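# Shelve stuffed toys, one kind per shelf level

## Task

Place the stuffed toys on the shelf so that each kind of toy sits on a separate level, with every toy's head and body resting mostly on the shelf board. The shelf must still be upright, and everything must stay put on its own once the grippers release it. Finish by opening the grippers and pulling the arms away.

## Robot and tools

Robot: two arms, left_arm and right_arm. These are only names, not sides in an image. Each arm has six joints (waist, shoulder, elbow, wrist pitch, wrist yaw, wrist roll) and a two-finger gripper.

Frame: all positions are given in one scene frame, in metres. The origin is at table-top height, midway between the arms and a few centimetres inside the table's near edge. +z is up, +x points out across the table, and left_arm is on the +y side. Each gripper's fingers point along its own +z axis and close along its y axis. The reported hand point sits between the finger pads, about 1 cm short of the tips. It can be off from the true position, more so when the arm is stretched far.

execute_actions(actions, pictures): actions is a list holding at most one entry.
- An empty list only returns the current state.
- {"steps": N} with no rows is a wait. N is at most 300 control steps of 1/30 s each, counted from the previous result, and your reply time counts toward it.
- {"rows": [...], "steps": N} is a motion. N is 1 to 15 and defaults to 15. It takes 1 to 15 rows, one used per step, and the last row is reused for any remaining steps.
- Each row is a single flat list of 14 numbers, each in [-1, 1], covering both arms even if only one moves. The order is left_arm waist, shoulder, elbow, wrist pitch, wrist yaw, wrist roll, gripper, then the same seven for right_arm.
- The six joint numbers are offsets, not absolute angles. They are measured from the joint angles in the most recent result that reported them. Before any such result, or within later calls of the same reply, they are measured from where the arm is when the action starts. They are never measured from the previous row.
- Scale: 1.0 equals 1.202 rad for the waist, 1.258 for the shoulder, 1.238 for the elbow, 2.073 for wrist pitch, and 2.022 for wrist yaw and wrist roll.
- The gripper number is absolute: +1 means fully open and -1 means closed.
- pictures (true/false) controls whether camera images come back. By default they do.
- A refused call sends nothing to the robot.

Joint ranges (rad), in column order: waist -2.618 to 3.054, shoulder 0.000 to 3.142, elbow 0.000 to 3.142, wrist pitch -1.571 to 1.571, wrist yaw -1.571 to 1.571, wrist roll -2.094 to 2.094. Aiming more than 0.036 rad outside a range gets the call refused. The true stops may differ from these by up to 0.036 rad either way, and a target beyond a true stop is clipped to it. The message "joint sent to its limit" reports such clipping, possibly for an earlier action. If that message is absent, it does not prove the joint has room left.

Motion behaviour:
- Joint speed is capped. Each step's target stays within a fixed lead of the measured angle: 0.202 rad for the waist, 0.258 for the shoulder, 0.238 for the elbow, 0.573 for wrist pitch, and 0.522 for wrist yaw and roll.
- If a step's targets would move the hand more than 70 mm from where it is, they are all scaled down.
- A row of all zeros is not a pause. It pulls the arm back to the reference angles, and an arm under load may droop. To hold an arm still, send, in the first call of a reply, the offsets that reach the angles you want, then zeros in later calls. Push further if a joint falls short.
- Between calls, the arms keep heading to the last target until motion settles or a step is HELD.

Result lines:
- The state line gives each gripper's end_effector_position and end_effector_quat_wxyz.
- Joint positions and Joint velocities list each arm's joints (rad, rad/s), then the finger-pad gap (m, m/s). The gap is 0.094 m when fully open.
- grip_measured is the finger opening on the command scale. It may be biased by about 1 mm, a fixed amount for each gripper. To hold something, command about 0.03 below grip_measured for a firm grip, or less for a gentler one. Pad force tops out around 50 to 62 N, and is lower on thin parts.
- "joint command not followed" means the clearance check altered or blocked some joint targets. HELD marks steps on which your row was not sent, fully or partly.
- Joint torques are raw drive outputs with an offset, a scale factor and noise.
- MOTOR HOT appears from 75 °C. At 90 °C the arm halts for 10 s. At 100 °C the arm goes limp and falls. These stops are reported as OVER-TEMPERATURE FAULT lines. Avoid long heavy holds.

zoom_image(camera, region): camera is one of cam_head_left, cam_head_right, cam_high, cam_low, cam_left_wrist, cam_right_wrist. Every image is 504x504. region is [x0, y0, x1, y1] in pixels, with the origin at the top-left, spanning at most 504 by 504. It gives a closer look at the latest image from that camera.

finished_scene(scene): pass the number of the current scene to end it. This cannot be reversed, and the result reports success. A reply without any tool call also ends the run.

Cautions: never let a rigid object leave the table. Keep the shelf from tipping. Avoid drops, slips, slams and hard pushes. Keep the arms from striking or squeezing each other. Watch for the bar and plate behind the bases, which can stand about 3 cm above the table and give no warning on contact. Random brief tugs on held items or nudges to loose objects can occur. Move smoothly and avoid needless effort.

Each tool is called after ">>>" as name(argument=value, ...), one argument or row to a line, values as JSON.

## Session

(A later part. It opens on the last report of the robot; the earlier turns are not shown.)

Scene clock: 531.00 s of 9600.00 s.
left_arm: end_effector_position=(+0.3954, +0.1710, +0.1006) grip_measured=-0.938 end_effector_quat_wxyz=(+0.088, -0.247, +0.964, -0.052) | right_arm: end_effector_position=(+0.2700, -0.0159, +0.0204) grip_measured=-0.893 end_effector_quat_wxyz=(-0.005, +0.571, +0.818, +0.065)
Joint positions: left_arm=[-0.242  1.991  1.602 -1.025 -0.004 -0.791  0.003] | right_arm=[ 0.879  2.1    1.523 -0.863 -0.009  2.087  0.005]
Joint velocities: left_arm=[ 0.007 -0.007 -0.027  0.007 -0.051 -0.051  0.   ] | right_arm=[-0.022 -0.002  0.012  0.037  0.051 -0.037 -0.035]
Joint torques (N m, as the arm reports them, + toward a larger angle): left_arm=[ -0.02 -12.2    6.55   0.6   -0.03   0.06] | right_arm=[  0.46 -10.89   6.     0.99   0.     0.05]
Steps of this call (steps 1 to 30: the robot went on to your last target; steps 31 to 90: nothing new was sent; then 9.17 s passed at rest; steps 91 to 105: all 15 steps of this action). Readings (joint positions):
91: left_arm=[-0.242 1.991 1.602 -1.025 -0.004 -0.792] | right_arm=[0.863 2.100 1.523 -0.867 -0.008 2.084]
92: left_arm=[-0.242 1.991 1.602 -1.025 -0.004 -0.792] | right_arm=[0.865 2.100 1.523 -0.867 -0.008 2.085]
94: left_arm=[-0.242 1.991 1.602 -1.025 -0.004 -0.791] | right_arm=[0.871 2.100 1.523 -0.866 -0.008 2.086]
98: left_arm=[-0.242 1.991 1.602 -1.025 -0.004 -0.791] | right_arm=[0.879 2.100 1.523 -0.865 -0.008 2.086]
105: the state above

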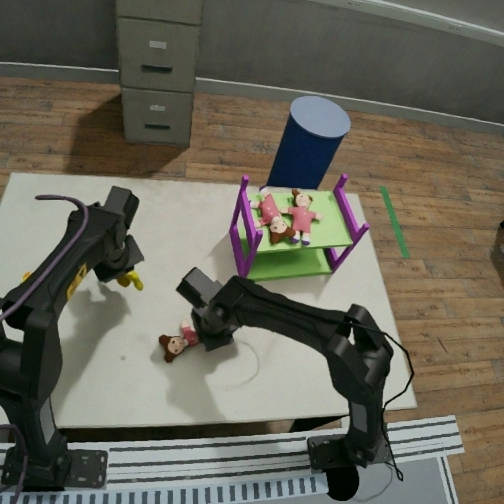

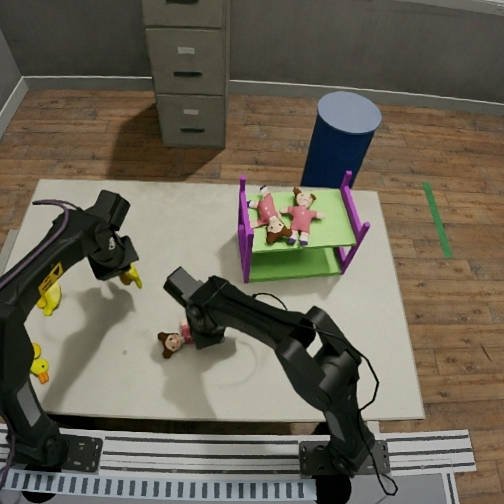

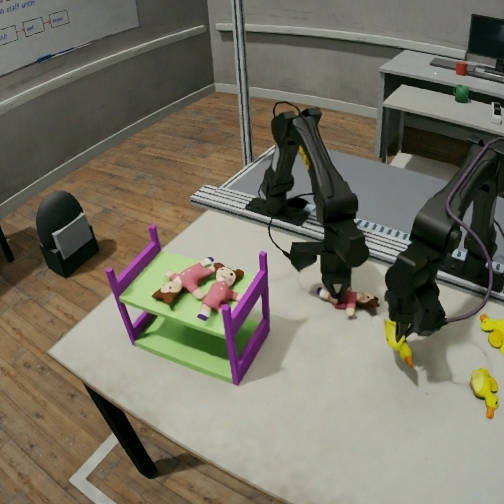

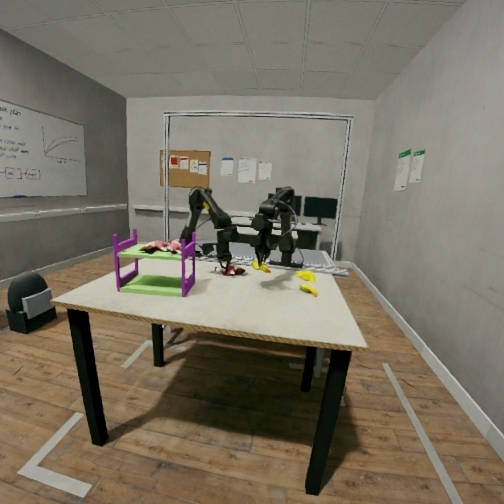

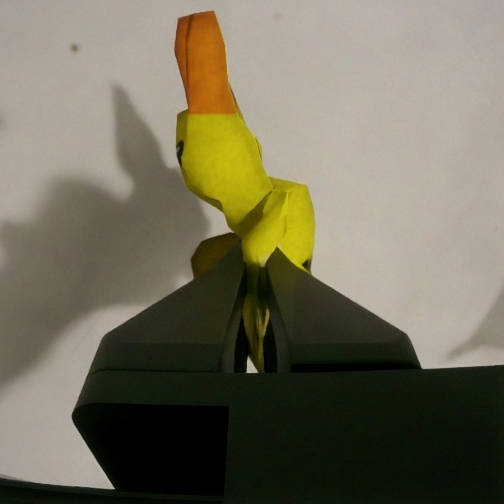

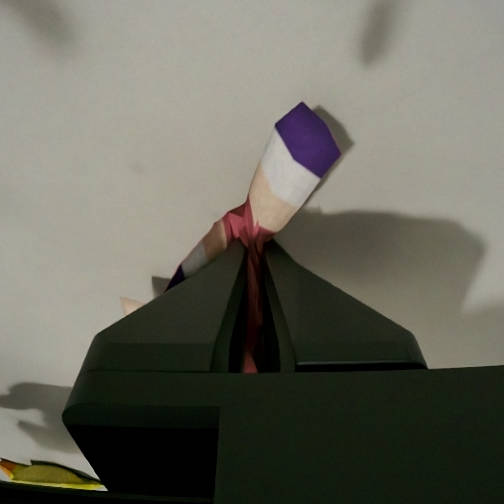

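>>> execute_actions(
  actions=[
    {"rows": [[0,-0.01,0.01,0,0,0,-0.95, 0,-0.4372,0.2641,-0.1867,0,0,-0.95],[0,-0.01,0.01,0,0,0,-0.95, 0,-0.4372,0.2641,-0.1867,0,0,-0.95],[0,-0.01,0.01,0,0,0,-0.95, 0,-0.4372,0.2641,-0.1867,0,0,-0.95],[0,-0.01,0.01,0,0,0,-0.95, 0,-0.4372,0.2641,-0.1867,0,0,-0.95],[0,-0.01,0.01,0,0,0,-0.95, 0,-0.4372,0.2641,-0.1867,0,0,-0.95],[0,-0.01,0.01,0,0,0,-0.95, 0,-0.4372,0.2641,-0.1867,0,-1.0,-0.95],[0,-0.01,0.01,0,0,0,-0.95, 0,-0.4372,0.2641,-0.1867,0,-1.0,-0.95],[0,-0.01,0.01,0,0,0,-0.95, 0,-0.4372,0.2641,-0.1867,0,-1.0,-0.95],[0,-0.01,0.01,0,0,0,-0.95, 0,-0.4372,0.2641,-0.1867,0,-1.0,-0.95],[0,-0.01,0.01,0,0,0,-0.95, 0,-0.4372,0.2641,-0.1867,0,-1.0,-0.95],[0,-0.01,0.01,0,0,0,-0.95, 0,-0.4372,0.2641,-0.1867,0,-1.0,-0.95],[0,-0.01,0.01,0,0,0,-0.95, 0,-0.4372,0.2641,-0.1867,0,-1.0,-0.95],[0,-0.01,0.01,0,0,0,-0.95, 0,-0.4372,0.2641,-0.1867,0,-1.0,-0.95],[0,-0.01,0.01,0,0,0,-0.95, -0.7063,-0.4372,0.2641,-0.1867,0,-1.0,-0.95]], "steps": 15},
  ],
  pictures=false,
)

>>> execute_actions(
  actions=[
    {"steps": 30},
  ],
  pictures=false,
)

>>> execute_actions(
  actions=[
    {"rows": [[-0.478,-0.01,0.01,0,0,0,-0.95, 0,0.3617,0.2956,0.1356,0,-0.03,-0.95]], "steps": 15},
  ],
  pictures=false,
)

>>> execute_actions(
  actions=[
    {"steps": 14},
  ],
)

Scene clock: 554.40 s of 9600.00 s.
left_arm: end_effector_position=(+0.3954, +0.1710, +0.1006) grip_measured=-0.938 end_effector_quat_wxyz=(+0.088, -0.247, +0.964, -0.052) | right_arm: end_effector_position=(+0.2793, -0.0243, +0.2472) grip_measured=-0.930 end_effector_quat_wxyz=(+0.072, +0.363, +0.895, +0.251)
Joint positions: left_arm=[-0.242  1.991  1.602 -1.025 -0.004 -0.791  0.003] | right_arm=[ 0.851  1.714  1.791 -1.117 -0.022  1.613  0.003]
Joint velocities: left_arm=[ 0.007  0.002 -0.007 -0.051 -0.051 -0.066  0.001] | right_arm=[-0.759 -0.984  0.242 -0.344 -0.139 -1.604 -0.   ]
Joint torques (N m, as the arm reports them, + toward a larger angle): left_arm=[ -0.08 -12.32   6.65   0.59  -0.02   0.02] | right_arm=[-3.91 -8.33  7.2   1.33  0.29 -0.08]
From where the robot then was, a joint's target lay farther than a number of 1.0 reaches, so one or more steps of this call were cut to that.
Steps of this call (steps 1 to 15: the robot went on to your last target; steps 16 to 90: nothing new was sent; then 19.90 s passed at rest; steps 91 to 105: all 15 steps of this action). Readings (joint positions):
91: left_arm=[-0.242 1.991 1.602 -1.025 -0.004 -0.791] | right_arm=[0.879 2.095 1.535 -0.881 -0.009 2.087]
92: left_arm=[-0.242 1.991 1.602 -1.025 -0.004 -0.791] | right_arm=[0.879 2.090 1.554 -0.917 -0.009 2.087]
94: left_arm=[-0.242 1.991 1.602 -1.025 -0.004 -0.791] | right_arm=[0.879 2.059 1.599 -0.973 -0.009 2.087]
98: left_arm=[-0.242 1.991 1.602 -1.025 -0.004 -0.791] | right_arm=[0.879 1.961 1.700 -1.041 -0.009 1.967]
105: the state above

Scene clock: 555.40 s of 9600.00 s.
left_arm: end_effector_position=(+0.3954, +0.1710, +0.1006) grip_measured=-0.938 end_effector_quat_wxyz=(+0.088, -0.247, +0.964, -0.052) | right_arm: end_effector_position=(+0.3803, -0.3370, +0.2994) grip_measured=-0.930 end_effector_quat_wxyz=(+0.287, +0.033, +0.957, +0.016)
Joint positions: left_arm=[-0.242  1.991  1.602 -1.025 -0.004 -0.791  0.003] | right_arm=[ 0.024  1.569  1.836 -1.244  0.001  0.08   0.003]
Joint velocities: left_arm=[-0.002  0.002  0.012  0.066  0.022  0.022 -0.   ] | right_arm=[-0.012 -0.017 -0.017  0.022  0.066 -0.022 -0.001]
Joint torques (N m, as the arm reports them, + toward a larger angle): left_arm=[ -0.05 -12.25   6.55   0.59  -0.02   0.02] | right_arm=[ 0.51 -6.86  6.67  1.72 -0.08 -0.07]
Steps of this call (steps 1 to 30: the robot went on to your last target). Readings (joint positions):
1: left_arm=[-0.242 1.991 1.602 -1.025 -0.004 -0.791] | right_arm=[0.818 1.681 1.799 -1.127 -0.025 1.554]
2: left_arm=[-0.242 1.991 1.602 -1.025 -0.004 -0.791] | right_arm=[0.775 1.652 1.807 -1.137 -0.026 1.488]
4: left_arm=[-0.242 1.991 1.602 -1.025 -0.004 -0.791] | right_arm=[0.667 1.605 1.822 -1.157 -0.027 1.333]
8: left_arm=[-0.242 1.991 1.602 -1.025 -0.004 -0.791] | right_arm=[0.392 1.568 1.836 -1.189 -0.023 0.962]
30: the state above

Scene clock: 555.90 s of 9600.00 s.
left_arm: end_effector_position=(+0.2468, -0.0441, +0.0977) grip_measured=-0.938 end_effector_quat_wxyz=(+0.068, +0.066, +0.993, -0.072) | right_arm: end_effector_position=(+0.5413, -0.3344, +0.2356) grip_measured=-0.930 end_effector_quat_wxyz=(+0.322, +0.008, +0.947, +0.009)
Joint positions: left_arm=[-0.873  1.991  1.602 -1.025  0.017 -0.791  0.003] | right_arm=[ 0.024  2.08   2.178 -1.     0.001  0.029  0.003]
Joint velocities: left_arm=[-0.051  0.007 -0.007  0.037  0.081  0.022  0.   ] | right_arm=[-0.017  0.012 -0.012  0.022  0.037  0.022  0.   ]
Joint torques (N m, as the arm reports them, + toward a larger angle): left_arm=[  4.73 -12.23   6.62   0.57  -0.38   0.06] | right_arm=[  0.09 -14.42   7.94   2.33   0.01  -0.07]
Steps of this call (steps 1 to 15: all 15 steps of this action). Readings (joint positions):
1: left_arm=[-0.255 1.991 1.602 -1.025 -0.011 -0.791] | right_arm=[0.024 1.588 1.861 -1.251 0.001 0.075]
2: left_arm=[-0.278 1.991 1.602 -1.025 -0.019 -0.791] | right_arm=[0.024 1.626 1.915 -1.240 0.001 0.069]
4: left_arm=[-0.363 1.991 1.602 -1.025 -0.020 -0.791] | right_arm=[0.024 1.726 2.030 -1.175 0.001 0.059]
8: left_arm=[-0.585 1.991 1.602 -1.025 -0.017 -0.791] | right_arm=[0.024 1.935 2.172 -1.040 0.001 0.042]
15: the state above

Scene clock: 556.37 s of 9600.00 s.
left_arm: end_effector_position=(+0.2656, -0.0290, +0.0983) grip_measured=-0.938 end_effector_quat_wxyz=(+0.073, +0.039, +0.994, -0.068) | right_arm: end_effector_position=(+0.5414, -0.3345, +0.2513) grip_measured=-0.930 end_effector_quat_wxyz=(+0.342, +0.007, +0.940, +0.009)
Joint positions: left_arm=[-0.819  1.991  1.602 -1.025  0.007 -0.791  0.003] | right_arm=[ 0.024  2.055  2.178 -0.984  0.001  0.026  0.003]
Joint velocities: left_arm=[-0.017  0.002 -0.012 -0.037  0.007  0.007  0.001] | right_arm=[-0.012  0.012 -0.002  0.007  0.022 -0.037 -0.001]
Joint torques (N m, as the arm reports them, + toward a larger angle): left_arm=[  0.2  -12.21   6.63   0.57  -0.21  -0.01] | right_arm=[  0.07 -12.38   7.93   2.2    0.01  -0.08]
Steps of this call (steps 1 to 14: the robot went on to your last target). Readings (joint positions):
1: left_arm=[-0.872 1.991 1.602 -1.025 0.018 -0.791] | right_arm=[0.024 2.077 2.178 -0.998 0.001 0.028]
2: left_arm=[-0.863 1.991 1.602 -1.025 0.018 -0.791] | right_arm=[0.024 2.072 2.178 -0.995 0.001 0.027]
4: left_arm=[-0.842 1.991 1.602 -1.025 0.016 -0.791] | right_arm=[0.024 2.063 2.178 -0.991 0.001 0.027]
8: left_arm=[-0.819 1.991 1.602 -1.025 0.008 -0.791] | right_arm=[0.024 2.055 2.178 -0.985 0.001 0.026]
14: the state above

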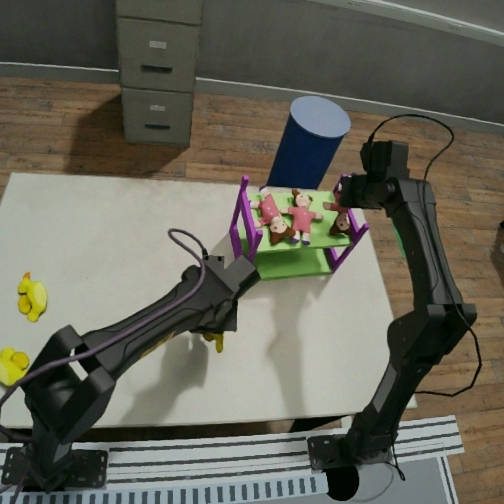

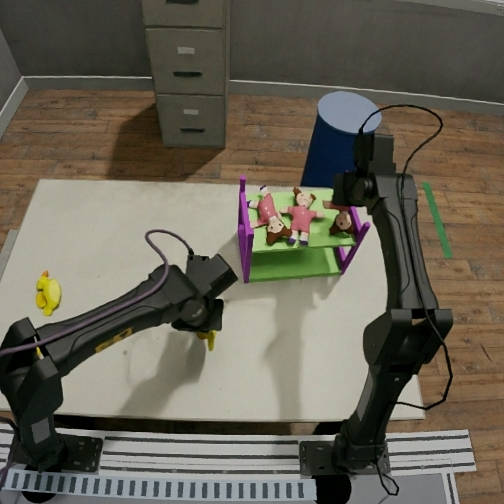

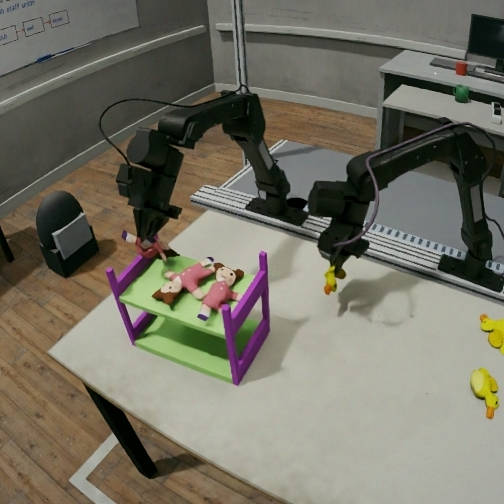

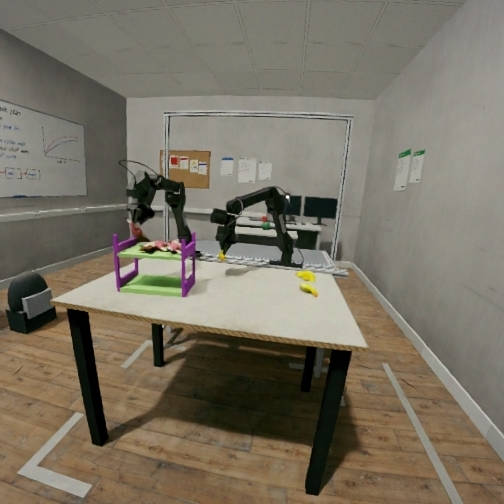

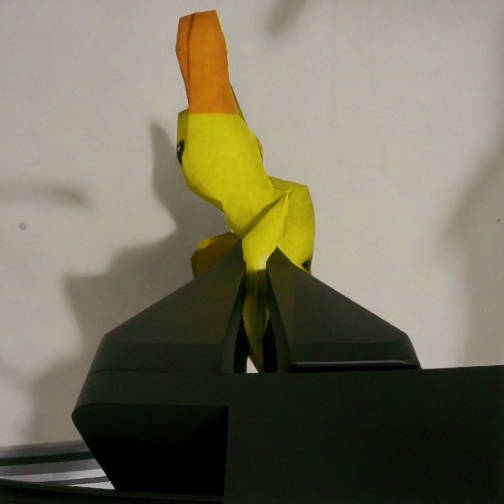

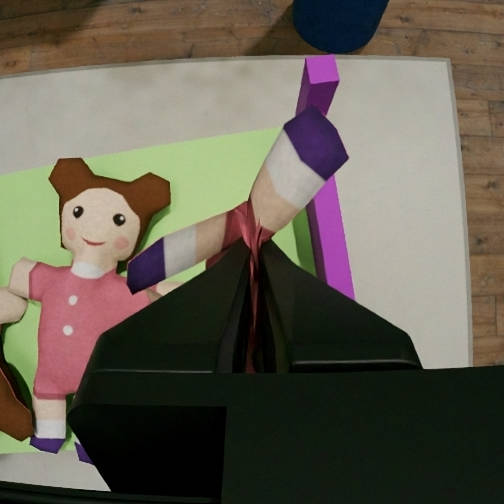

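>>> execute_actions(
  actions=[
    {"rows": [[0,0.015,-0.06,0.1037,0,0,-0.95, 0.025,-0.024,0,0.06,0,-0.057,-0.95],[0,0.015,-0.06,0.1037,0,0,-0.95, 0.025,-0.024,0,0.06,0,-0.057,-0.95],[0,0.043,-0.143,0.1037,0,0,-0.95, 0.025,-0.024,-0.09,0.13,0,-0.057,-0.95],[0,0.043,-0.143,0.1037,0,0,-0.95, 0.025,-0.024,-0.09,0.13,0,-0.057,-0.95],[0,0.043,-0.143,0.1037,0,0,-0.95, 0.025,-0.024,-0.188,0.13,0,-0.057,-0.95]], "steps": 15},
  ],
  pictures=false,
)

>>> execute_actions(
  actions=[
    {"steps": 10},
  ],
)

Scene clock: 564.43 s of 9600.00 s.
left_arm: end_effector_position=(+0.2550, -0.0138, +0.0216) grip_measured=-0.938 end_effector_quat_wxyz=(+0.043, +0.038, +0.998, -0.035) | right_arm: end_effector_position=(+0.5559, -0.3187, +0.2022) grip_measured=-0.932 end_effector_quat_wxyz=(+0.353, -0.056, +0.934, -0.004)
Joint positions: left_arm=[-0.819  2.071  1.417 -0.849  0.007 -0.791  0.003] | right_arm=[ 0.052  2.043  1.942 -0.736  0.001 -0.082  0.003]
Joint velocities: left_arm=[-0.002 -0.002 -0.022  0.066  0.007 -0.066 -0.001] | right_arm=[ 0.007  0.007  0.007  0.095 -0.007 -0.095  0.001]
Joint torques (N m, as the arm reports them, + toward a larger angle): left_arm=[  0.03 -13.7    5.89   0.66  -0.02  -0.02] | right_arm=[  0.25 -11.62   6.68   2.07   0.    -0.06]
Steps of this call (steps 1 to 30: the robot went on to your last target; steps 31 to 90: nothing new was sent; then 4.57 s passed at rest; steps 91 to 105: all 15 steps of this action). Readings (joint positions):
91: left_arm=[-0.819 1.991 1.592 -1.004 0.007 -0.791] | right_arm=[0.026 2.055 2.178 -0.977 0.001 0.011]
92: left_arm=[-0.819 1.991 1.578 -0.968 0.007 -0.791] | right_arm=[0.028 2.055 2.178 -0.961 0.001 -0.008]
94: left_arm=[-0.819 1.998 1.517 -0.895 0.007 -0.791] | right_arm=[0.038 2.041 2.128 -0.875 0.001 -0.036]
98: left_arm=[-0.819 2.054 1.432 -0.868 0.007 -0.791] | right_arm=[0.051 2.028 1.975 -0.775 0.001 -0.064]
105: the state above

Scene clock: 564.77 s of 9600.00 s.
left_arm: end_effector_position=(+0.2565, -0.0157, +0.0219) grip_measured=-0.938 end_effector_quat_wxyz=(+0.046, +0.038, +0.997, -0.039) | right_arm: end_effector_position=(+0.5570, -0.3187, +0.2031) grip_measured=-0.932 end_effector_quat_wxyz=(+0.356, -0.058, +0.933, -0.005)
Joint positions: left_arm=[-0.819  2.071  1.417 -0.839  0.007 -0.791  0.003] | right_arm=[ 0.052  2.043  1.942 -0.731  0.001 -0.085  0.003]
Joint velocities: left_arm=[-0.012 -0.007 -0.007 -0.051  0.022 -0.081  0.   ] | right_arm=[ 0.002 -0.022  0.007 -0.037  0.007  0.037  0.   ]
Joint torques (N m, as the arm reports them, + toward a larger angle): left_arm=[ -0.11 -13.57   5.83   0.68  -0.03   0.01] | right_arm=[  0.29 -11.6    6.75   2.19   0.01  -0.05]
Steps of this call (steps 1 to 10: the robot went on to your last target). Readings (joint positions):
1: left_arm=[-0.819 2.071 1.417 -0.846 0.007 -0.791] | right_arm=[0.052 2.043 1.942 -0.735 0.001 -0.083]
2: left_arm=[-0.819 2.071 1.417 -0.844 0.007 -0.791] | right_arm=[0.052 2.043 1.942 -0.734 0.001 -0.083]
4: left_arm=[-0.819 2.071 1.417 -0.841 0.007 -0.791] | right_arm=[0.052 2.043 1.942 -0.733 0.001 -0.084]
8: left_arm=[-0.819 2.071 1.417 -0.839 0.007 -0.791] | right_arm=[0.052 2.043 1.942 -0.731 0.001 -0.085]
10: the state above

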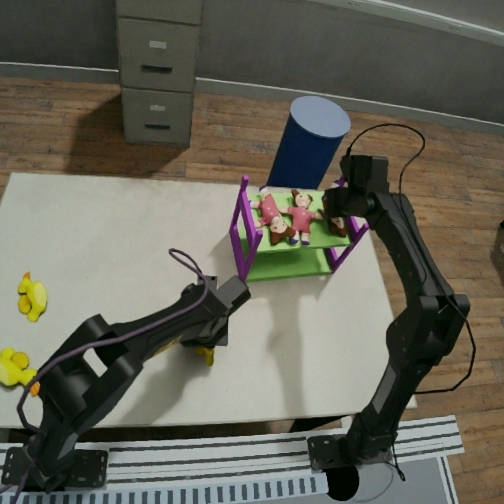

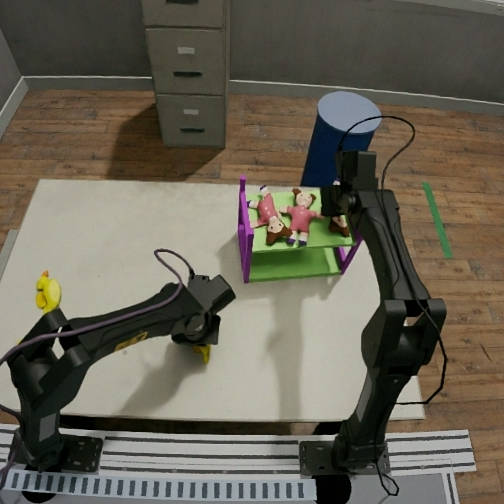

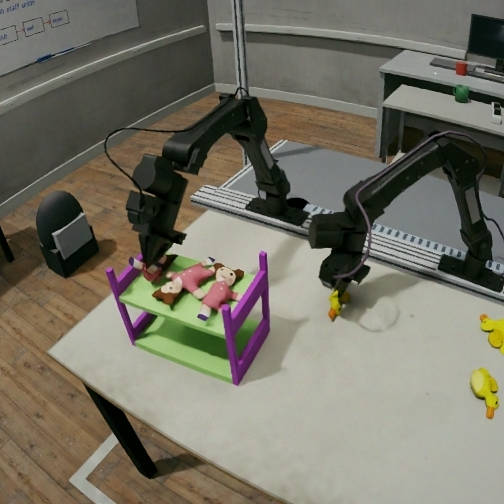

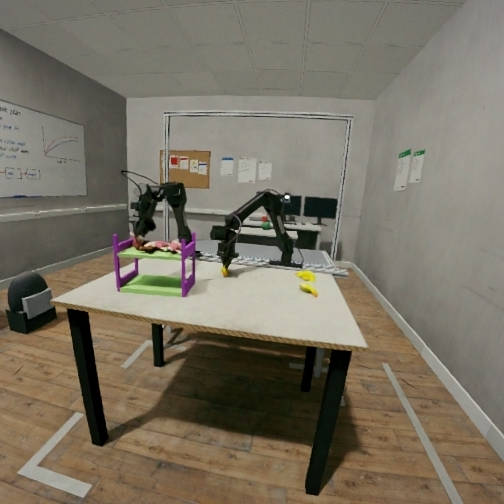

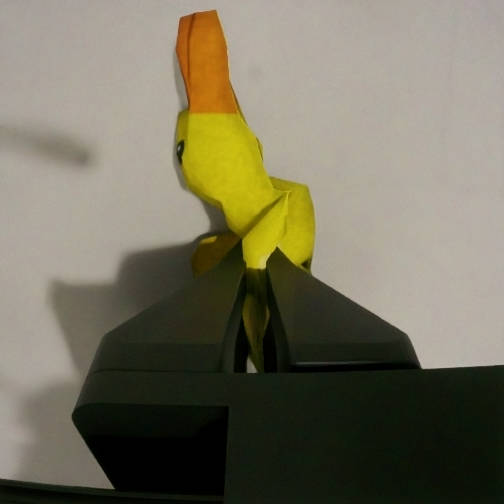

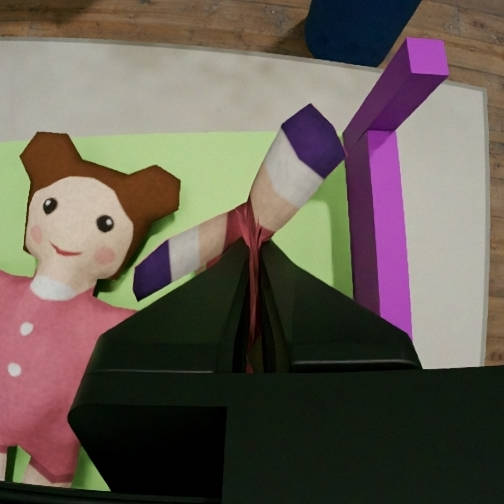

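>>> execute_actions(
  actions=[
    {"rows": [[0,-0.01,0,0,0,0,1, 0,-0.016,-0.028,0.005,0,0,-0.95],[0,-0.01,0,0,0,0,1, 0,-0.016,-0.028,0.005,0,0,-0.95],[0,-0.01,0,0,0,0,1, 0,-0.016,-0.028,0.005,0,0,-0.95],[0,-0.01,0,0,0,0,1, 0,-0.016,-0.028,0.005,0,0,-0.95],[0,-0.01,0,0,0,0,1, 0,-0.016,-0.028,0.005,0,0,-0.95],[0,-0.01,0,0,0,0,1, 0,-0.016,-0.028,0.005,0,0,-0.95],[0,-0.01,0,0,0,0,1, 0,-0.016,-0.028,0.005,0,0,-0.95],[0,-0.164,0.156,-0.1476,0,0,1, 0,-0.016,-0.028,0.005,0,0,0.1],[0,-0.164,0.156,-0.1476,0,0,1, 0,-0.016,-0.028,0.005,0,0,0.1],[0,-0.164,0.156,-0.1476,0,0,1, 0,-0.016,-0.028,0.005,0,0,0.1],[0,-0.164,0.156,-0.1476,0,0,1, 0,-0.016,-0.028,0.005,0,0,0.1],[0,-0.164,0.156,-0.1476,0,0,1, 0,-0.016,-0.028,0.005,0,0,0.1],[0,-0.164,0.156,-0.1476,0,0,1, 0,-0.016,-0.028,0.005,0,0,0.1],[0.9035,-0.164,0.156,-0.1476,0,0.391,1, 0,-0.016,-0.028,0.005,0,0,0.1]], "steps": 15},
  ],
  pictures=false,
)

>>> execute_actions(
  actions=[
    {"steps": 34},
  ],
)

Scene clock: 584.77 s of 9600.00 s.
left_arm: end_effector_position=(+0.2637, -0.0107, +0.1169) grip_measured=+1.000 end_effector_quat_wxyz=(+0.081, +0.087, +0.990, -0.075) | right_arm: end_effector_position=(+0.5555, -0.3187, +0.1942) grip_measured=+0.097 end_effector_quat_wxyz=(+0.351, -0.058, +0.935, -0.005)
Joint positions: left_arm=[-0.786  1.906  1.556 -1.042  0.021 -0.662  0.094] | right_arm=[ 0.052  2.042  1.912 -0.713  0.001 -0.086  0.052]
Joint velocities: left_arm=[ 0.886 -0.642  0.457 -0.3    0.168  2.234  0.   ] | right_arm=[-0.002 -0.007 -0.002  0.007  0.037  0.007 -0.002]
Joint torques (N m, as the arm reports them, + toward a larger angle): left_arm=[ 7.1  -9.24  6.31  0.25 -0.39 -0.02] | right_arm=[  0.02 -11.72   6.07   1.91   0.     0.  ]
Steps of this call (steps 1 to 30: the robot went on to your last target; steps 31 to 90: nothing new was sent; then 16.50 s passed at rest; steps 91 to 105: all 15 steps of this action). Readings (joint positions):
91: left_arm=[-0.819 2.071 1.417 -0.838 0.007 -0.791] | right_arm=[0.052 2.043 1.938 -0.728 0.001 -0.086]
92: left_arm=[-0.819 2.071 1.417 -0.838 0.008 -0.791] | right_arm=[0.052 2.042 1.932 -0.725 0.001 -0.086]
94: left_arm=[-0.819 2.071 1.417 -0.838 0.008 -0.791] | right_arm=[0.052 2.042 1.923 -0.720 0.001 -0.086]
98: left_arm=[-0.819 2.066 1.426 -0.857 0.008 -0.791] | right_arm=[0.052 2.042 1.920 -0.712 0.001 -0.086]
105: the state above

Scene clock: 585.90 s of 9600.00 s.
left_arm: end_effector_position=(+0.3725, +0.3762, +0.1347) grip_measured=+1.000 end_effector_quat_wxyz=(+0.098, -0.117, +0.988, -0.002) | right_arm: end_effector_position=(+0.5555, -0.3187, +0.1942) grip_measured=+0.098 end_effector_quat_wxyz=(+0.351, -0.058, +0.935, -0.005)
Joint positions: left_arm=[ 0.272  1.87   1.59  -1.137 -0.001 -0.008  0.094] | right_arm=[ 0.052  2.042  1.912 -0.713  0.001 -0.086  0.052]
Joint velocities: left_arm=[-0.027  0.012 -0.002  0.022  0.037  0.037  0.   ] | right_arm=[-0.007 -0.012 -0.002  0.051 -0.022 -0.051 -0.   ]
Joint torques (N m, as the arm reports them, + toward a larger angle): left_arm=[ -0.57 -10.4    7.11   0.58   0.16   0.09] | right_arm=[  0.04 -11.68   6.06   1.9    0.01   0.  ]
Steps of this call (steps 1 to 34: the robot went on to your last target). Readings (joint positions):
1: left_arm=[-0.748 1.887 1.570 -1.050 0.024 -0.582] | right_arm=[0.052 2.042 1.912 -0.713 0.001 -0.086]
2: left_arm=[-0.701 1.873 1.580 -1.058 0.025 -0.499] | right_arm=[0.052 2.042 1.912 -0.713 0.001 -0.086]
4: left_arm=[-0.590 1.862 1.590 -1.069 0.025 -0.346] | right_arm=[0.052 2.042 1.912 -0.713 0.001 -0.086]
8: left_arm=[-0.345 1.868 1.590 -1.092 0.021 -0.164] | right_arm=[0.052 2.042 1.912 -0.713 0.001 -0.086]
34: the state above

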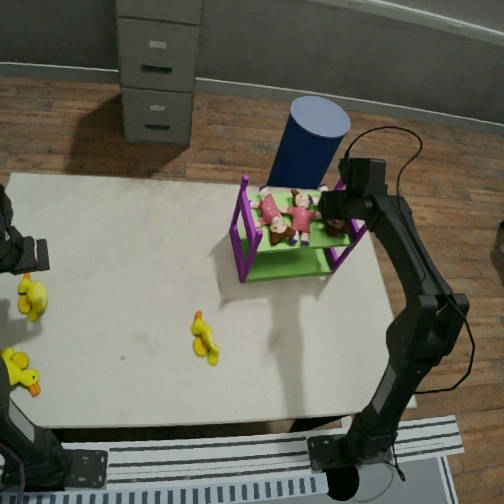

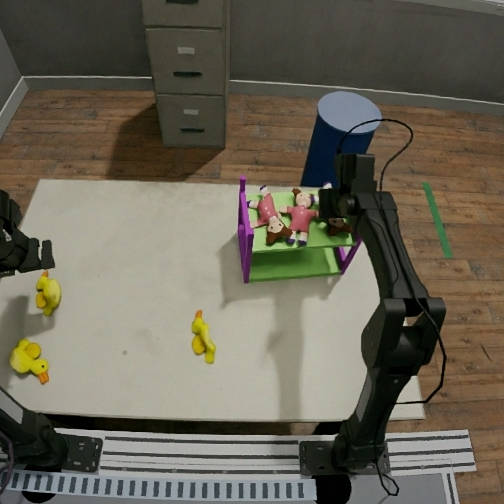

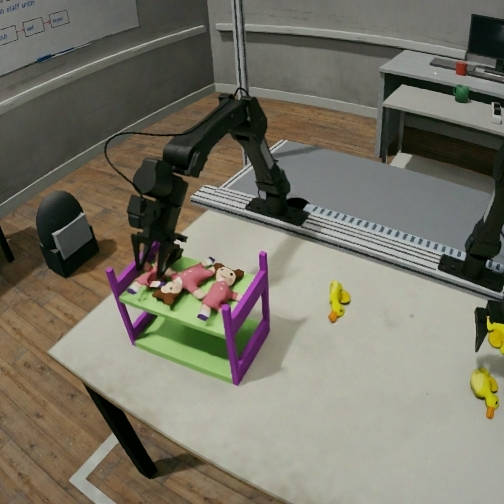

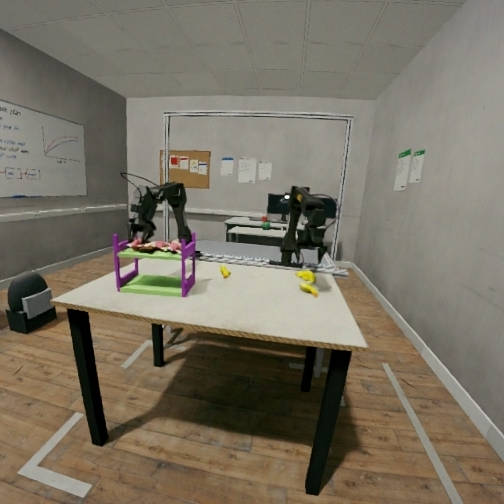

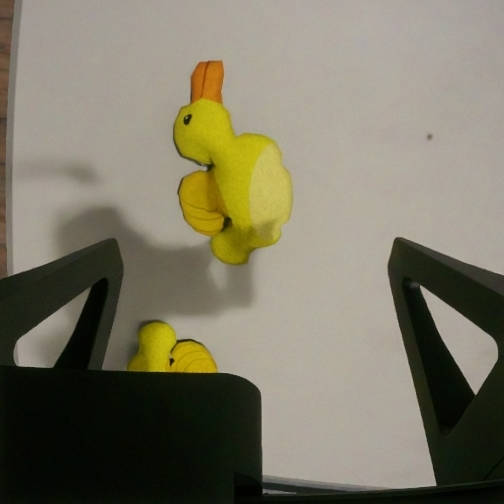

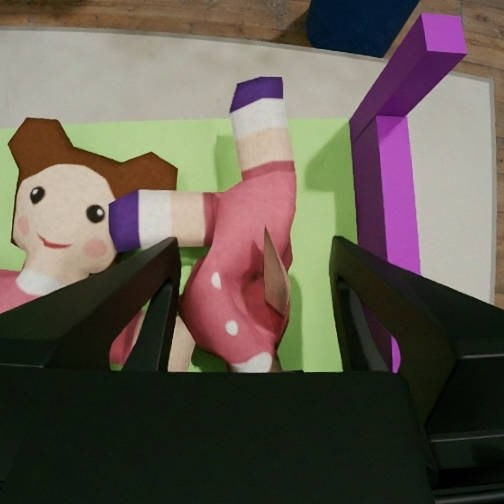

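>>> execute_actions(
  actions=[
    {"rows": [[0.03,0.025,-0.06,0.2036,0,0.015,1, 0,-0.272,0,-0.08,0,0,0.1],[0.03,0.025,-0.06,0.2036,0,0.015,1, 0,-0.272,0,-0.08,0,0,0.1],[0.03,0.055,-0.135,0.2036,0,0.015,1, 0,-0.272,0,-0.08,0,0,0.1],[0.03,0.055,-0.135,0.2036,0,0.015,1, 0,-0.272,0,-0.08,0,0,0.1],[0.03,0.075,-0.185,0.2036,0,0.015,1, 0,-0.272,0,-0.1626,0,0,0.1],[0.03,0.075,-0.185,0.2036,0,0.015,1, 0,-0.272,0,-0.1626,0,0,0.1],[0.03,0.089,-0.2278,0.2036,0,0.015,1, 0,-0.272,0,-0.1626,0,0.359,0.1],[0.03,0.089,-0.2278,0.2036,0,0.015,1, 0,-0.272,0,-0.1626,0,0.359,0.1],[0.03,0.089,-0.2278,0.2036,0,0.015,1, 0,-0.272,0,-0.1626,0,0.359,0.1],[0.03,0.089,-0.2278,0.2036,0,0.015,1, 0.699,-0.272,0,-0.1626,0,0.359,0.1]], "steps": 15},
  ],
  pictures=false,
)

>>> execute_actions(
  actions=[
    {"steps": 24},
  ],
  pictures=false,
)

>>> execute_actions(
  actions=[
    {"rows": [[0,0,0,0,0,0,1, 0,0.2186,-0.1656,-0.041,0,0,1]], "steps": 15},
  ],
  pictures=false,
)

>>> execute_actions(
  actions=[
    {"steps": 12},
  ],
)

Scene clock: 613.67 s of 9600.00 s.
left_arm: end_effector_position=(+0.3644, +0.3853, +0.0121) grip_measured=+1.000 end_effector_quat_wxyz=(+0.063, -0.125, +0.990, -0.005) | right_arm: end_effector_position=(+0.4416, -0.2092, +0.3201) grip_measured=+0.098 end_effector_quat_wxyz=(+0.364, +0.083, +0.917, +0.143)
Joint positions: left_arm=[ 0.309  2.012  1.293 -0.768 -0.     0.012  0.094] | right_arm=[ 0.311  1.695  1.908 -0.971  0.018  0.469  0.052]
Joint velocities: left_arm=[ 0.002 -0.095 -0.007  0.227 -0.022 -0.037  0.   ] | right_arm=[ 1.687  0.012 -0.007 -0.212 -0.081  0.872 -0.   ]
Joint torques (N m, as the arm reports them, + toward a larger angle): left_arm=[  0.04 -12.87   6.07   0.67  -0.04   0.07] | right_arm=[ 0.67 -6.68  6.17  1.65 -0.1   0.01]
Steps of this call (steps 1 to 15: the robot went on to your last target; steps 16 to 90: nothing new was sent; then 24.27 s passed at rest; steps 91 to 105: all 15 steps of this action). Readings (joint positions):
91: left_arm=[0.274 1.870 1.578 -1.100 -0.000 -0.005] | right_arm=[0.052 2.032 1.910 -0.719 0.001 -0.086]
92: left_arm=[0.279 1.870 1.562 -1.031 -0.000 -0.001] | right_arm=[0.052 2.015 1.901 -0.740 0.001 -0.086]
94: left_arm=[0.293 1.886 1.509 -0.901 -0.000 0.004] | right_arm=[0.052 1.965 1.892 -0.781 0.001 -0.086]
98: left_arm=[0.309 1.954 1.369 -0.784 -0.000 0.009] | right_arm=[0.052 1.823 1.892 -0.884 0.001 0.050]
105: the state above

Scene clock: 614.47 s of 9600.00 s.
left_arm: end_effector_position=(+0.3710, +0.3872, +0.0153) grip_measured=+1.000 end_effector_quat_wxyz=(+0.078, -0.124, +0.989, -0.003) | right_arm: end_effector_position=(+0.2850, +0.0068, +0.3063) grip_measured=+0.098 end_effector_quat_wxyz=(+0.251, -0.115, +0.927, +0.254)
Joint positions: left_arm=[ 0.309  2.006  1.293 -0.743 -0.     0.014  0.094] | right_arm=[ 0.894  1.707  1.908 -1.039 -0.011  0.636  0.052]
Joint velocities: left_arm=[-0.022  0.002  0.007 -0.022 -0.037  0.066  0.   ] | right_arm=[-0.017 -0.002  0.002  0.066 -0.037  0.022  0.   ]
Joint torques (N m, as the arm reports them, + toward a larger angle): left_arm=[ -0.07 -12.86   6.23   0.76  -0.03   0.07] | right_arm=[-0.07 -7.59  6.17  1.88  0.11  0.02]
Steps of this call (steps 1 to 24: the robot went on to your last target). Readings (joint positions):
1: left_arm=[0.309 2.010 1.293 -0.762 -0.000 0.013] | right_arm=[0.372 1.698 1.908 -0.980 0.017 0.497]
2: left_arm=[0.309 2.007 1.293 -0.757 -0.000 0.013] | right_arm=[0.433 1.702 1.908 -0.988 0.016 0.521]
4: left_arm=[0.309 2.006 1.293 -0.750 -0.000 0.013] | right_arm=[0.556 1.706 1.908 -1.000 0.013 0.557]
8: left_arm=[0.309 2.006 1.293 -0.745 -0.000 0.013] | right_arm=[0.803 1.707 1.908 -1.013 0.008 0.600]
24: the state above

Scene clock: 614.97 s of 9600.00 s.
left_arm: end_effector_position=(+0.3710, +0.3872, +0.0153) grip_measured=+1.000 end_effector_quat_wxyz=(+0.078, -0.124, +0.989, -0.003) | right_arm: end_effector_position=(+0.2601, -0.0190, +0.0843) grip_measured=+1.000 end_effector_quat_wxyz=(+0.031, -0.123, +0.991, +0.046)
Joint positions: left_arm=[ 0.309  2.006  1.293 -0.743 -0.     0.014  0.094] | right_arm=[ 0.894  2.03   1.68  -1.11  -0.011  0.636  0.094]
Joint velocities: left_arm=[-0.012  0.002  0.007  0.007 -0.007  0.022  0.   ] | right_arm=[-0.002 -0.022  0.002 -0.168  0.081 -0.022  0.   ]
Joint torques (N m, as the arm reports them, + toward a larger angle): left_arm=[ -0.05 -10.59   5.09   0.49  -0.02  -0.01] | right_arm=[  0.06 -13.04   7.46   1.12   0.01  -0.01]
Steps of this call (steps 1 to 15: all 15 steps of this action). Readings (joint positions):
1: left_arm=[0.309 2.006 1.293 -0.743 -0.000 0.014] | right_arm=[0.894 1.712 1.900 -1.037 -0.011 0.636]
2: left_arm=[0.309 2.006 1.293 -0.743 -0.000 0.014] | right_arm=[0.894 1.718 1.888 -1.035 -0.011 0.636]
4: left_arm=[0.309 2.006 1.293 -0.743 -0.000 0.014] | right_arm=[0.894 1.752 1.855 -1.036 -0.011 0.636]
8: left_arm=[0.309 2.006 1.293 -0.743 -0.000 0.014] | right_arm=[0.894 1.874 1.776 -1.045 -0.011 0.636]
15: the state above

Scene clock: 615.37 s of 9600.00 s.
left_arm: end_effector_position=(+0.3710, +0.3872, +0.0153) grip_measured=+1.000 end_effector_quat_wxyz=(+0.078, -0.124, +0.989, -0.003) | right_arm: end_effector_position=(+0.2599, -0.0194, +0.0914) grip_measured=+1.000 end_effector_quat_wxyz=(+0.036, -0.123, +0.990, +0.051)
Joint positions: left_arm=[ 0.309  2.006  1.293 -0.743 -0.     0.014  0.094] | right_arm=[ 0.894  2.011  1.68  -1.115 -0.011  0.636  0.094]
Joint velocities: left_arm=[-0.002 -0.007  0.012 -0.007 -0.007 -0.022  0.   ] | right_arm=[-0.022  0.007  0.007 -0.007  0.022 -0.007  0.   ]
Joint torques (N m, as the arm reports them, + toward a larger angle): left_arm=[ -0.02 -10.65   5.02   0.52  -0.01   0.  ] | right_arm=[  0.04 -11.45   7.44   0.85   0.    -0.01]
Steps of this call (steps 1 to 12: the robot went on to your last target). Readings (joint positions):
1: left_arm=[0.309 2.006 1.293 -0.743 -0.000 0.014] | right_arm=[0.894 2.029 1.680 -1.115 -0.011 0.636]
2: left_arm=[0.309 2.006 1.293 -0.743 -0.000 0.014] | right_arm=[0.894 2.024 1.680 -1.115 -0.011 0.636]
4: left_arm=[0.309 2.006 1.293 -0.743 -0.000 0.014] | right_arm=[0.894 2.015 1.680 -1.115 -0.011 0.636]
8: left_arm=[0.309 2.006 1.293 -0.743 -0.000 0.014] | right_arm=[0.894 2.011 1.680 -1.115 -0.011 0.636]
12: the state above

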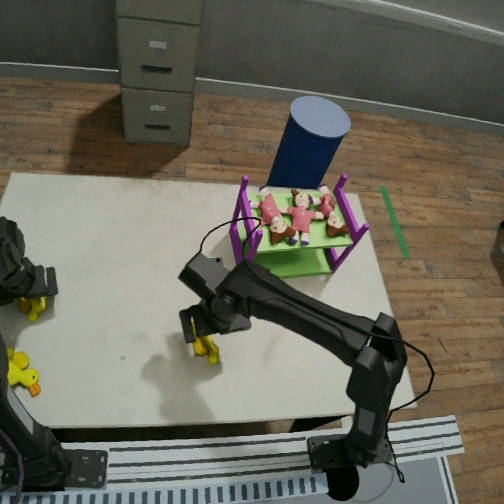

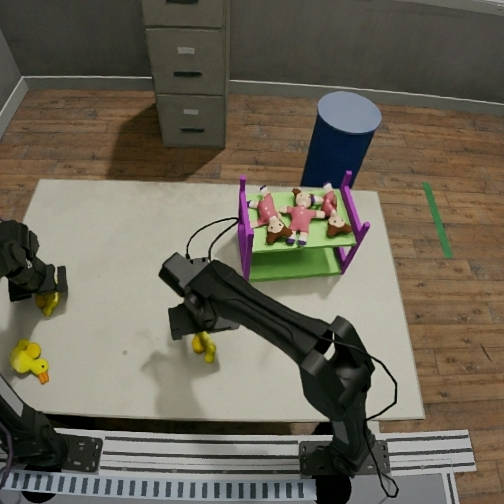

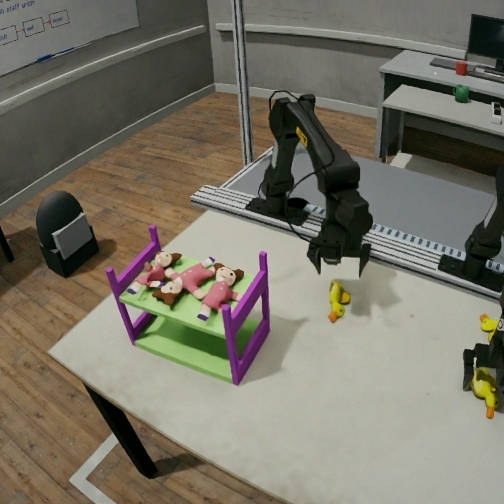

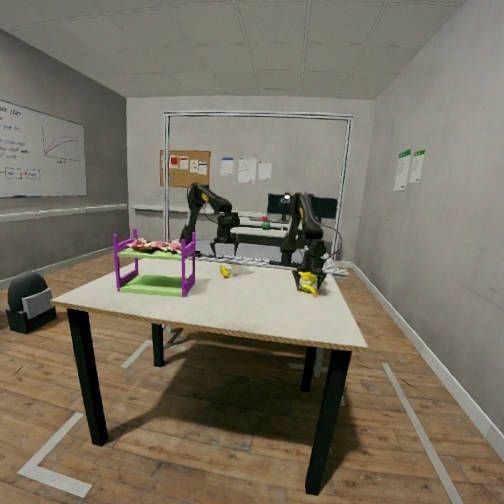

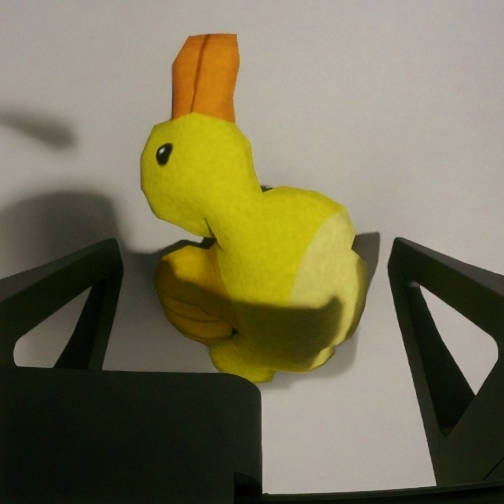

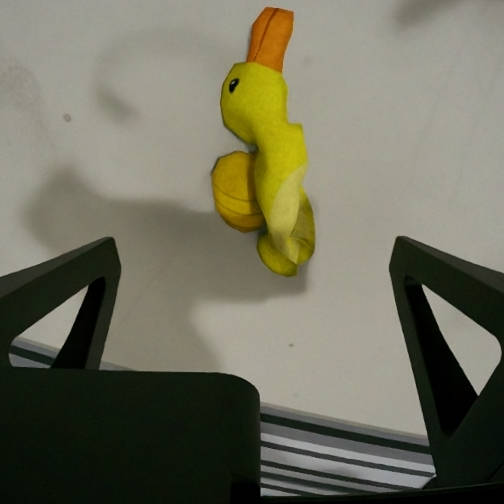

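>>> execute_actions(
  actions=[
    {"rows": [[0,0,0,0,0,0,-0.92, -0.0125,-0.02,0,0.12,0,0,1],[0,0,0,0,0,0,-0.92, -0.0125,-0.02,0,0.12,0,0,1],[0,0,0,0,0,0,-0.92, -0.0125,0.02,-0.06,0.12,0,0,1],[0,0,0,0,0,0,-0.92, -0.0125,0.02,-0.06,0.12,0,0,1],[0,0,0,0,0,0,-0.92, -0.0125,0.0548,-0.121,0.12,0,0,1],[0,0,0,0,0,0,-0.92, -0.0125,0.0548,-0.121,0.12,0,0,1],[0,0,0,0,0,0,-0.92, -0.0125,0.0548,-0.121,0.12,0,0,1],[0,0,0,0,0,0,-0.92, -0.0125,0.0548,-0.121,0.12,0,0,1],[0,0,0,0,0,0,-0.92, -0.0125,0.0548,-0.121,0.12,0,0,1],[0,-0.0246,0.2763,-0.1384,0,0,-0.92, -0.0125,0.0548,-0.121,0.12,0,0,1],[0,-0.0246,0.2763,-0.1384,0,0,-0.92, -0.0125,0.0548,-0.121,0.12,0,0,1],[0,-0.0246,0.2763,-0.1384,0,0,-0.92, -0.0125,0.0548,-0.121,0.12,0,0,1],[0,-0.0246,0.2763,-0.1384,0,0,-0.92, -0.0125,0.0548,-0.121,0.12,0,0,1],[0,-0.0246,0.2763,-0.1384,0,0,-0.92, -0.0125,0.0548,-0.121,0.12,0,0,1],[-0.46,-0.0246,0.2763,-0.1384,0,-0.3976,-0.92, -0.0125,0.0548,-0.121,0.12,0,0,1]], "steps": 15},
  ],
  pictures=false,
)

>>> execute_actions(
  actions=[
    {"steps": 24},
  ],
)

Scene clock: 700.03 s of 9600.00 s.
left_arm: end_effector_position=(+0.4091, +0.3960, +0.0843) grip_measured=-0.907 end_effector_quat_wxyz=(+0.114, -0.146, +0.983, +0.003) | right_arm: end_effector_position=(+0.2625, -0.0219, +0.0185) grip_measured=+1.000 end_effector_quat_wxyz=(+0.025, -0.117, +0.992, +0.040)
Joint positions: left_arm=[ 0.298  2.009  1.57  -0.942 -0.009 -0.04   0.004] | right_arm=[ 0.883  2.101  1.521 -0.897 -0.011  0.636  0.094]
Joint velocities: left_arm=[-0.252 -0.344  0.779  0.007 -0.476 -2.264 -0.001] | right_arm=[ 0.002 -0.002 -0.012  0.183  0.022 -0.007  0.   ]
Joint torques (N m, as the arm reports them, + toward a larger angle): left_arm=[-10.17 -11.6    4.95  -0.09   0.75   0.03] | right_arm=[ -0.28 -11.22   6.19   0.93   0.01  -0.01]
Steps of this call (steps 1 to 30: the robot went on to your last target; steps 31 to 90: nothing new was sent; then 81.17 s passed at rest; steps 91 to 105: all 15 steps of this action). Readings (joint positions):
91: left_arm=[0.309 2.006 1.293 -0.743 -0.000 0.014] | right_arm=[0.893 2.011 1.678 -1.097 -0.011 0.636]
92: left_arm=[0.309 2.006 1.293 -0.743 -0.000 0.014] | right_arm=[0.892 2.011 1.678 -1.059 -0.011 0.636]
94: left_arm=[0.309 2.006 1.293 -0.743 -0.000 0.014] | right_arm=[0.887 2.013 1.656 -0.978 -0.011 0.636]
98: left_arm=[0.309 2.006 1.293 -0.743 -0.004 0.014] | right_arm=[0.883 2.048 1.559 -0.906 -0.011 0.636]
105: the state above

Scene clock: 700.83 s of 9600.00 s.
left_arm: end_effector_position=(+0.3975, +0.1680, +0.1066) grip_measured=-0.907 end_effector_quat_wxyz=(+0.093, -0.240, +0.964, -0.062) | right_arm: end_effector_position=(+0.2651, -0.0188, +0.0189) grip_measured=+1.000 end_effector_quat_wxyz=(+0.031, -0.117, +0.992, +0.046)
Joint positions: left_arm=[-0.242  1.983  1.611 -1.023  0.009 -0.778  0.004] | right_arm=[ 0.883  2.101  1.521 -0.881 -0.011  0.636  0.094]
Joint velocities: left_arm=[-0.007 -0.002  0.002  0.022  0.125  0.007 -0.001] | right_arm=[-0.017 -0.002 -0.012  0.066  0.022 -0.037  0.   ]
Joint torques (N m, as the arm reports them, + toward a larger angle): left_arm=[ -0.31 -11.78   7.55   0.61  -0.1   -0.1 ] | right_arm=[ -0.26 -11.29   6.2    1.08   0.01   0.  ]
Steps of this call (steps 1 to 24: the robot went on to your last target). Readings (joint positions):
1: left_arm=[0.278 1.998 1.591 -0.942 -0.017 -0.118] | right_arm=[0.883 2.101 1.521 -0.891 -0.011 0.636]
2: left_arm=[0.244 1.988 1.602 -0.945 -0.020 -0.196] | right_arm=[0.883 2.101 1.521 -0.889 -0.011 0.636]
4: left_arm=[0.154 1.979 1.611 -0.953 -0.020 -0.353] | right_arm=[0.883 2.101 1.521 -0.887 -0.011 0.636]
8: left_arm=[-0.062 1.983 1.611 -0.976 -0.016 -0.570] | right_arm=[0.883 2.101 1.521 -0.883 -0.011 0.636]
24: the state above

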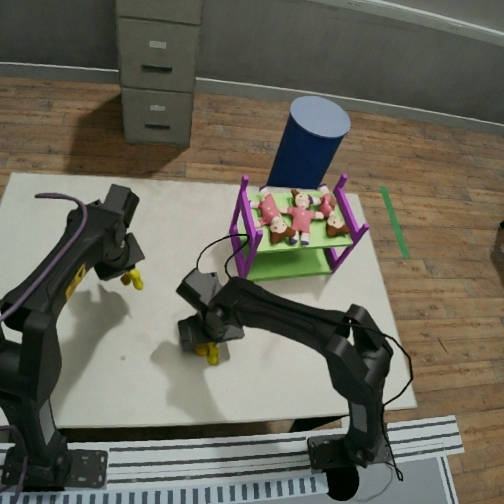

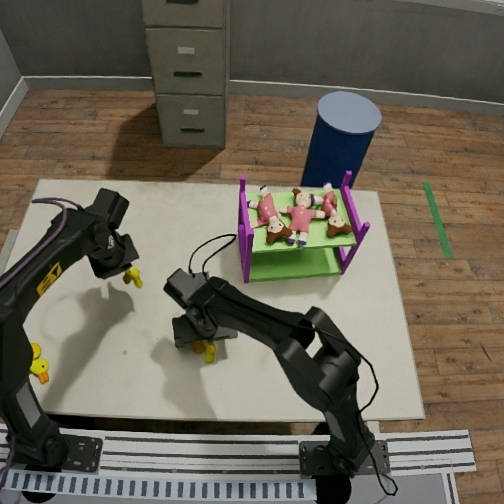

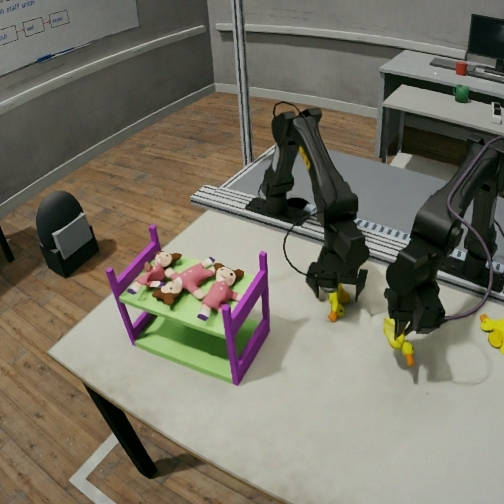

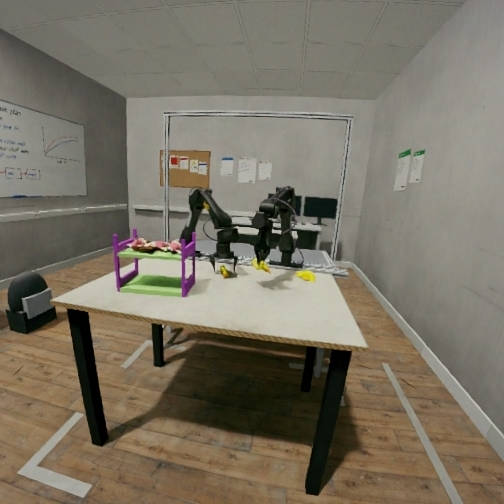

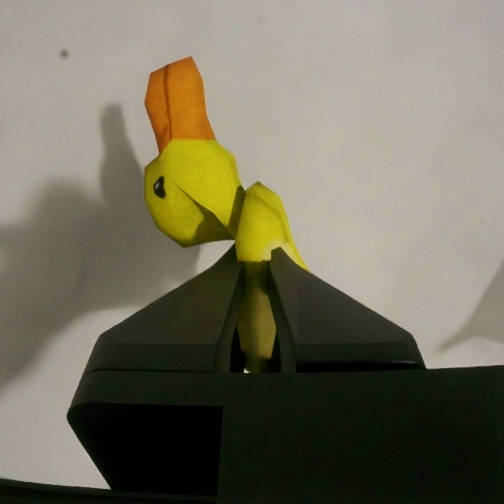

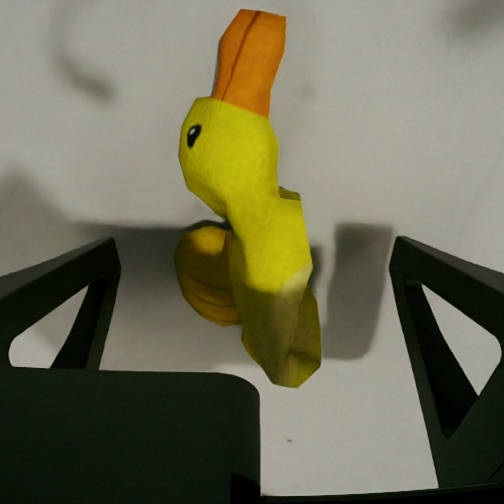

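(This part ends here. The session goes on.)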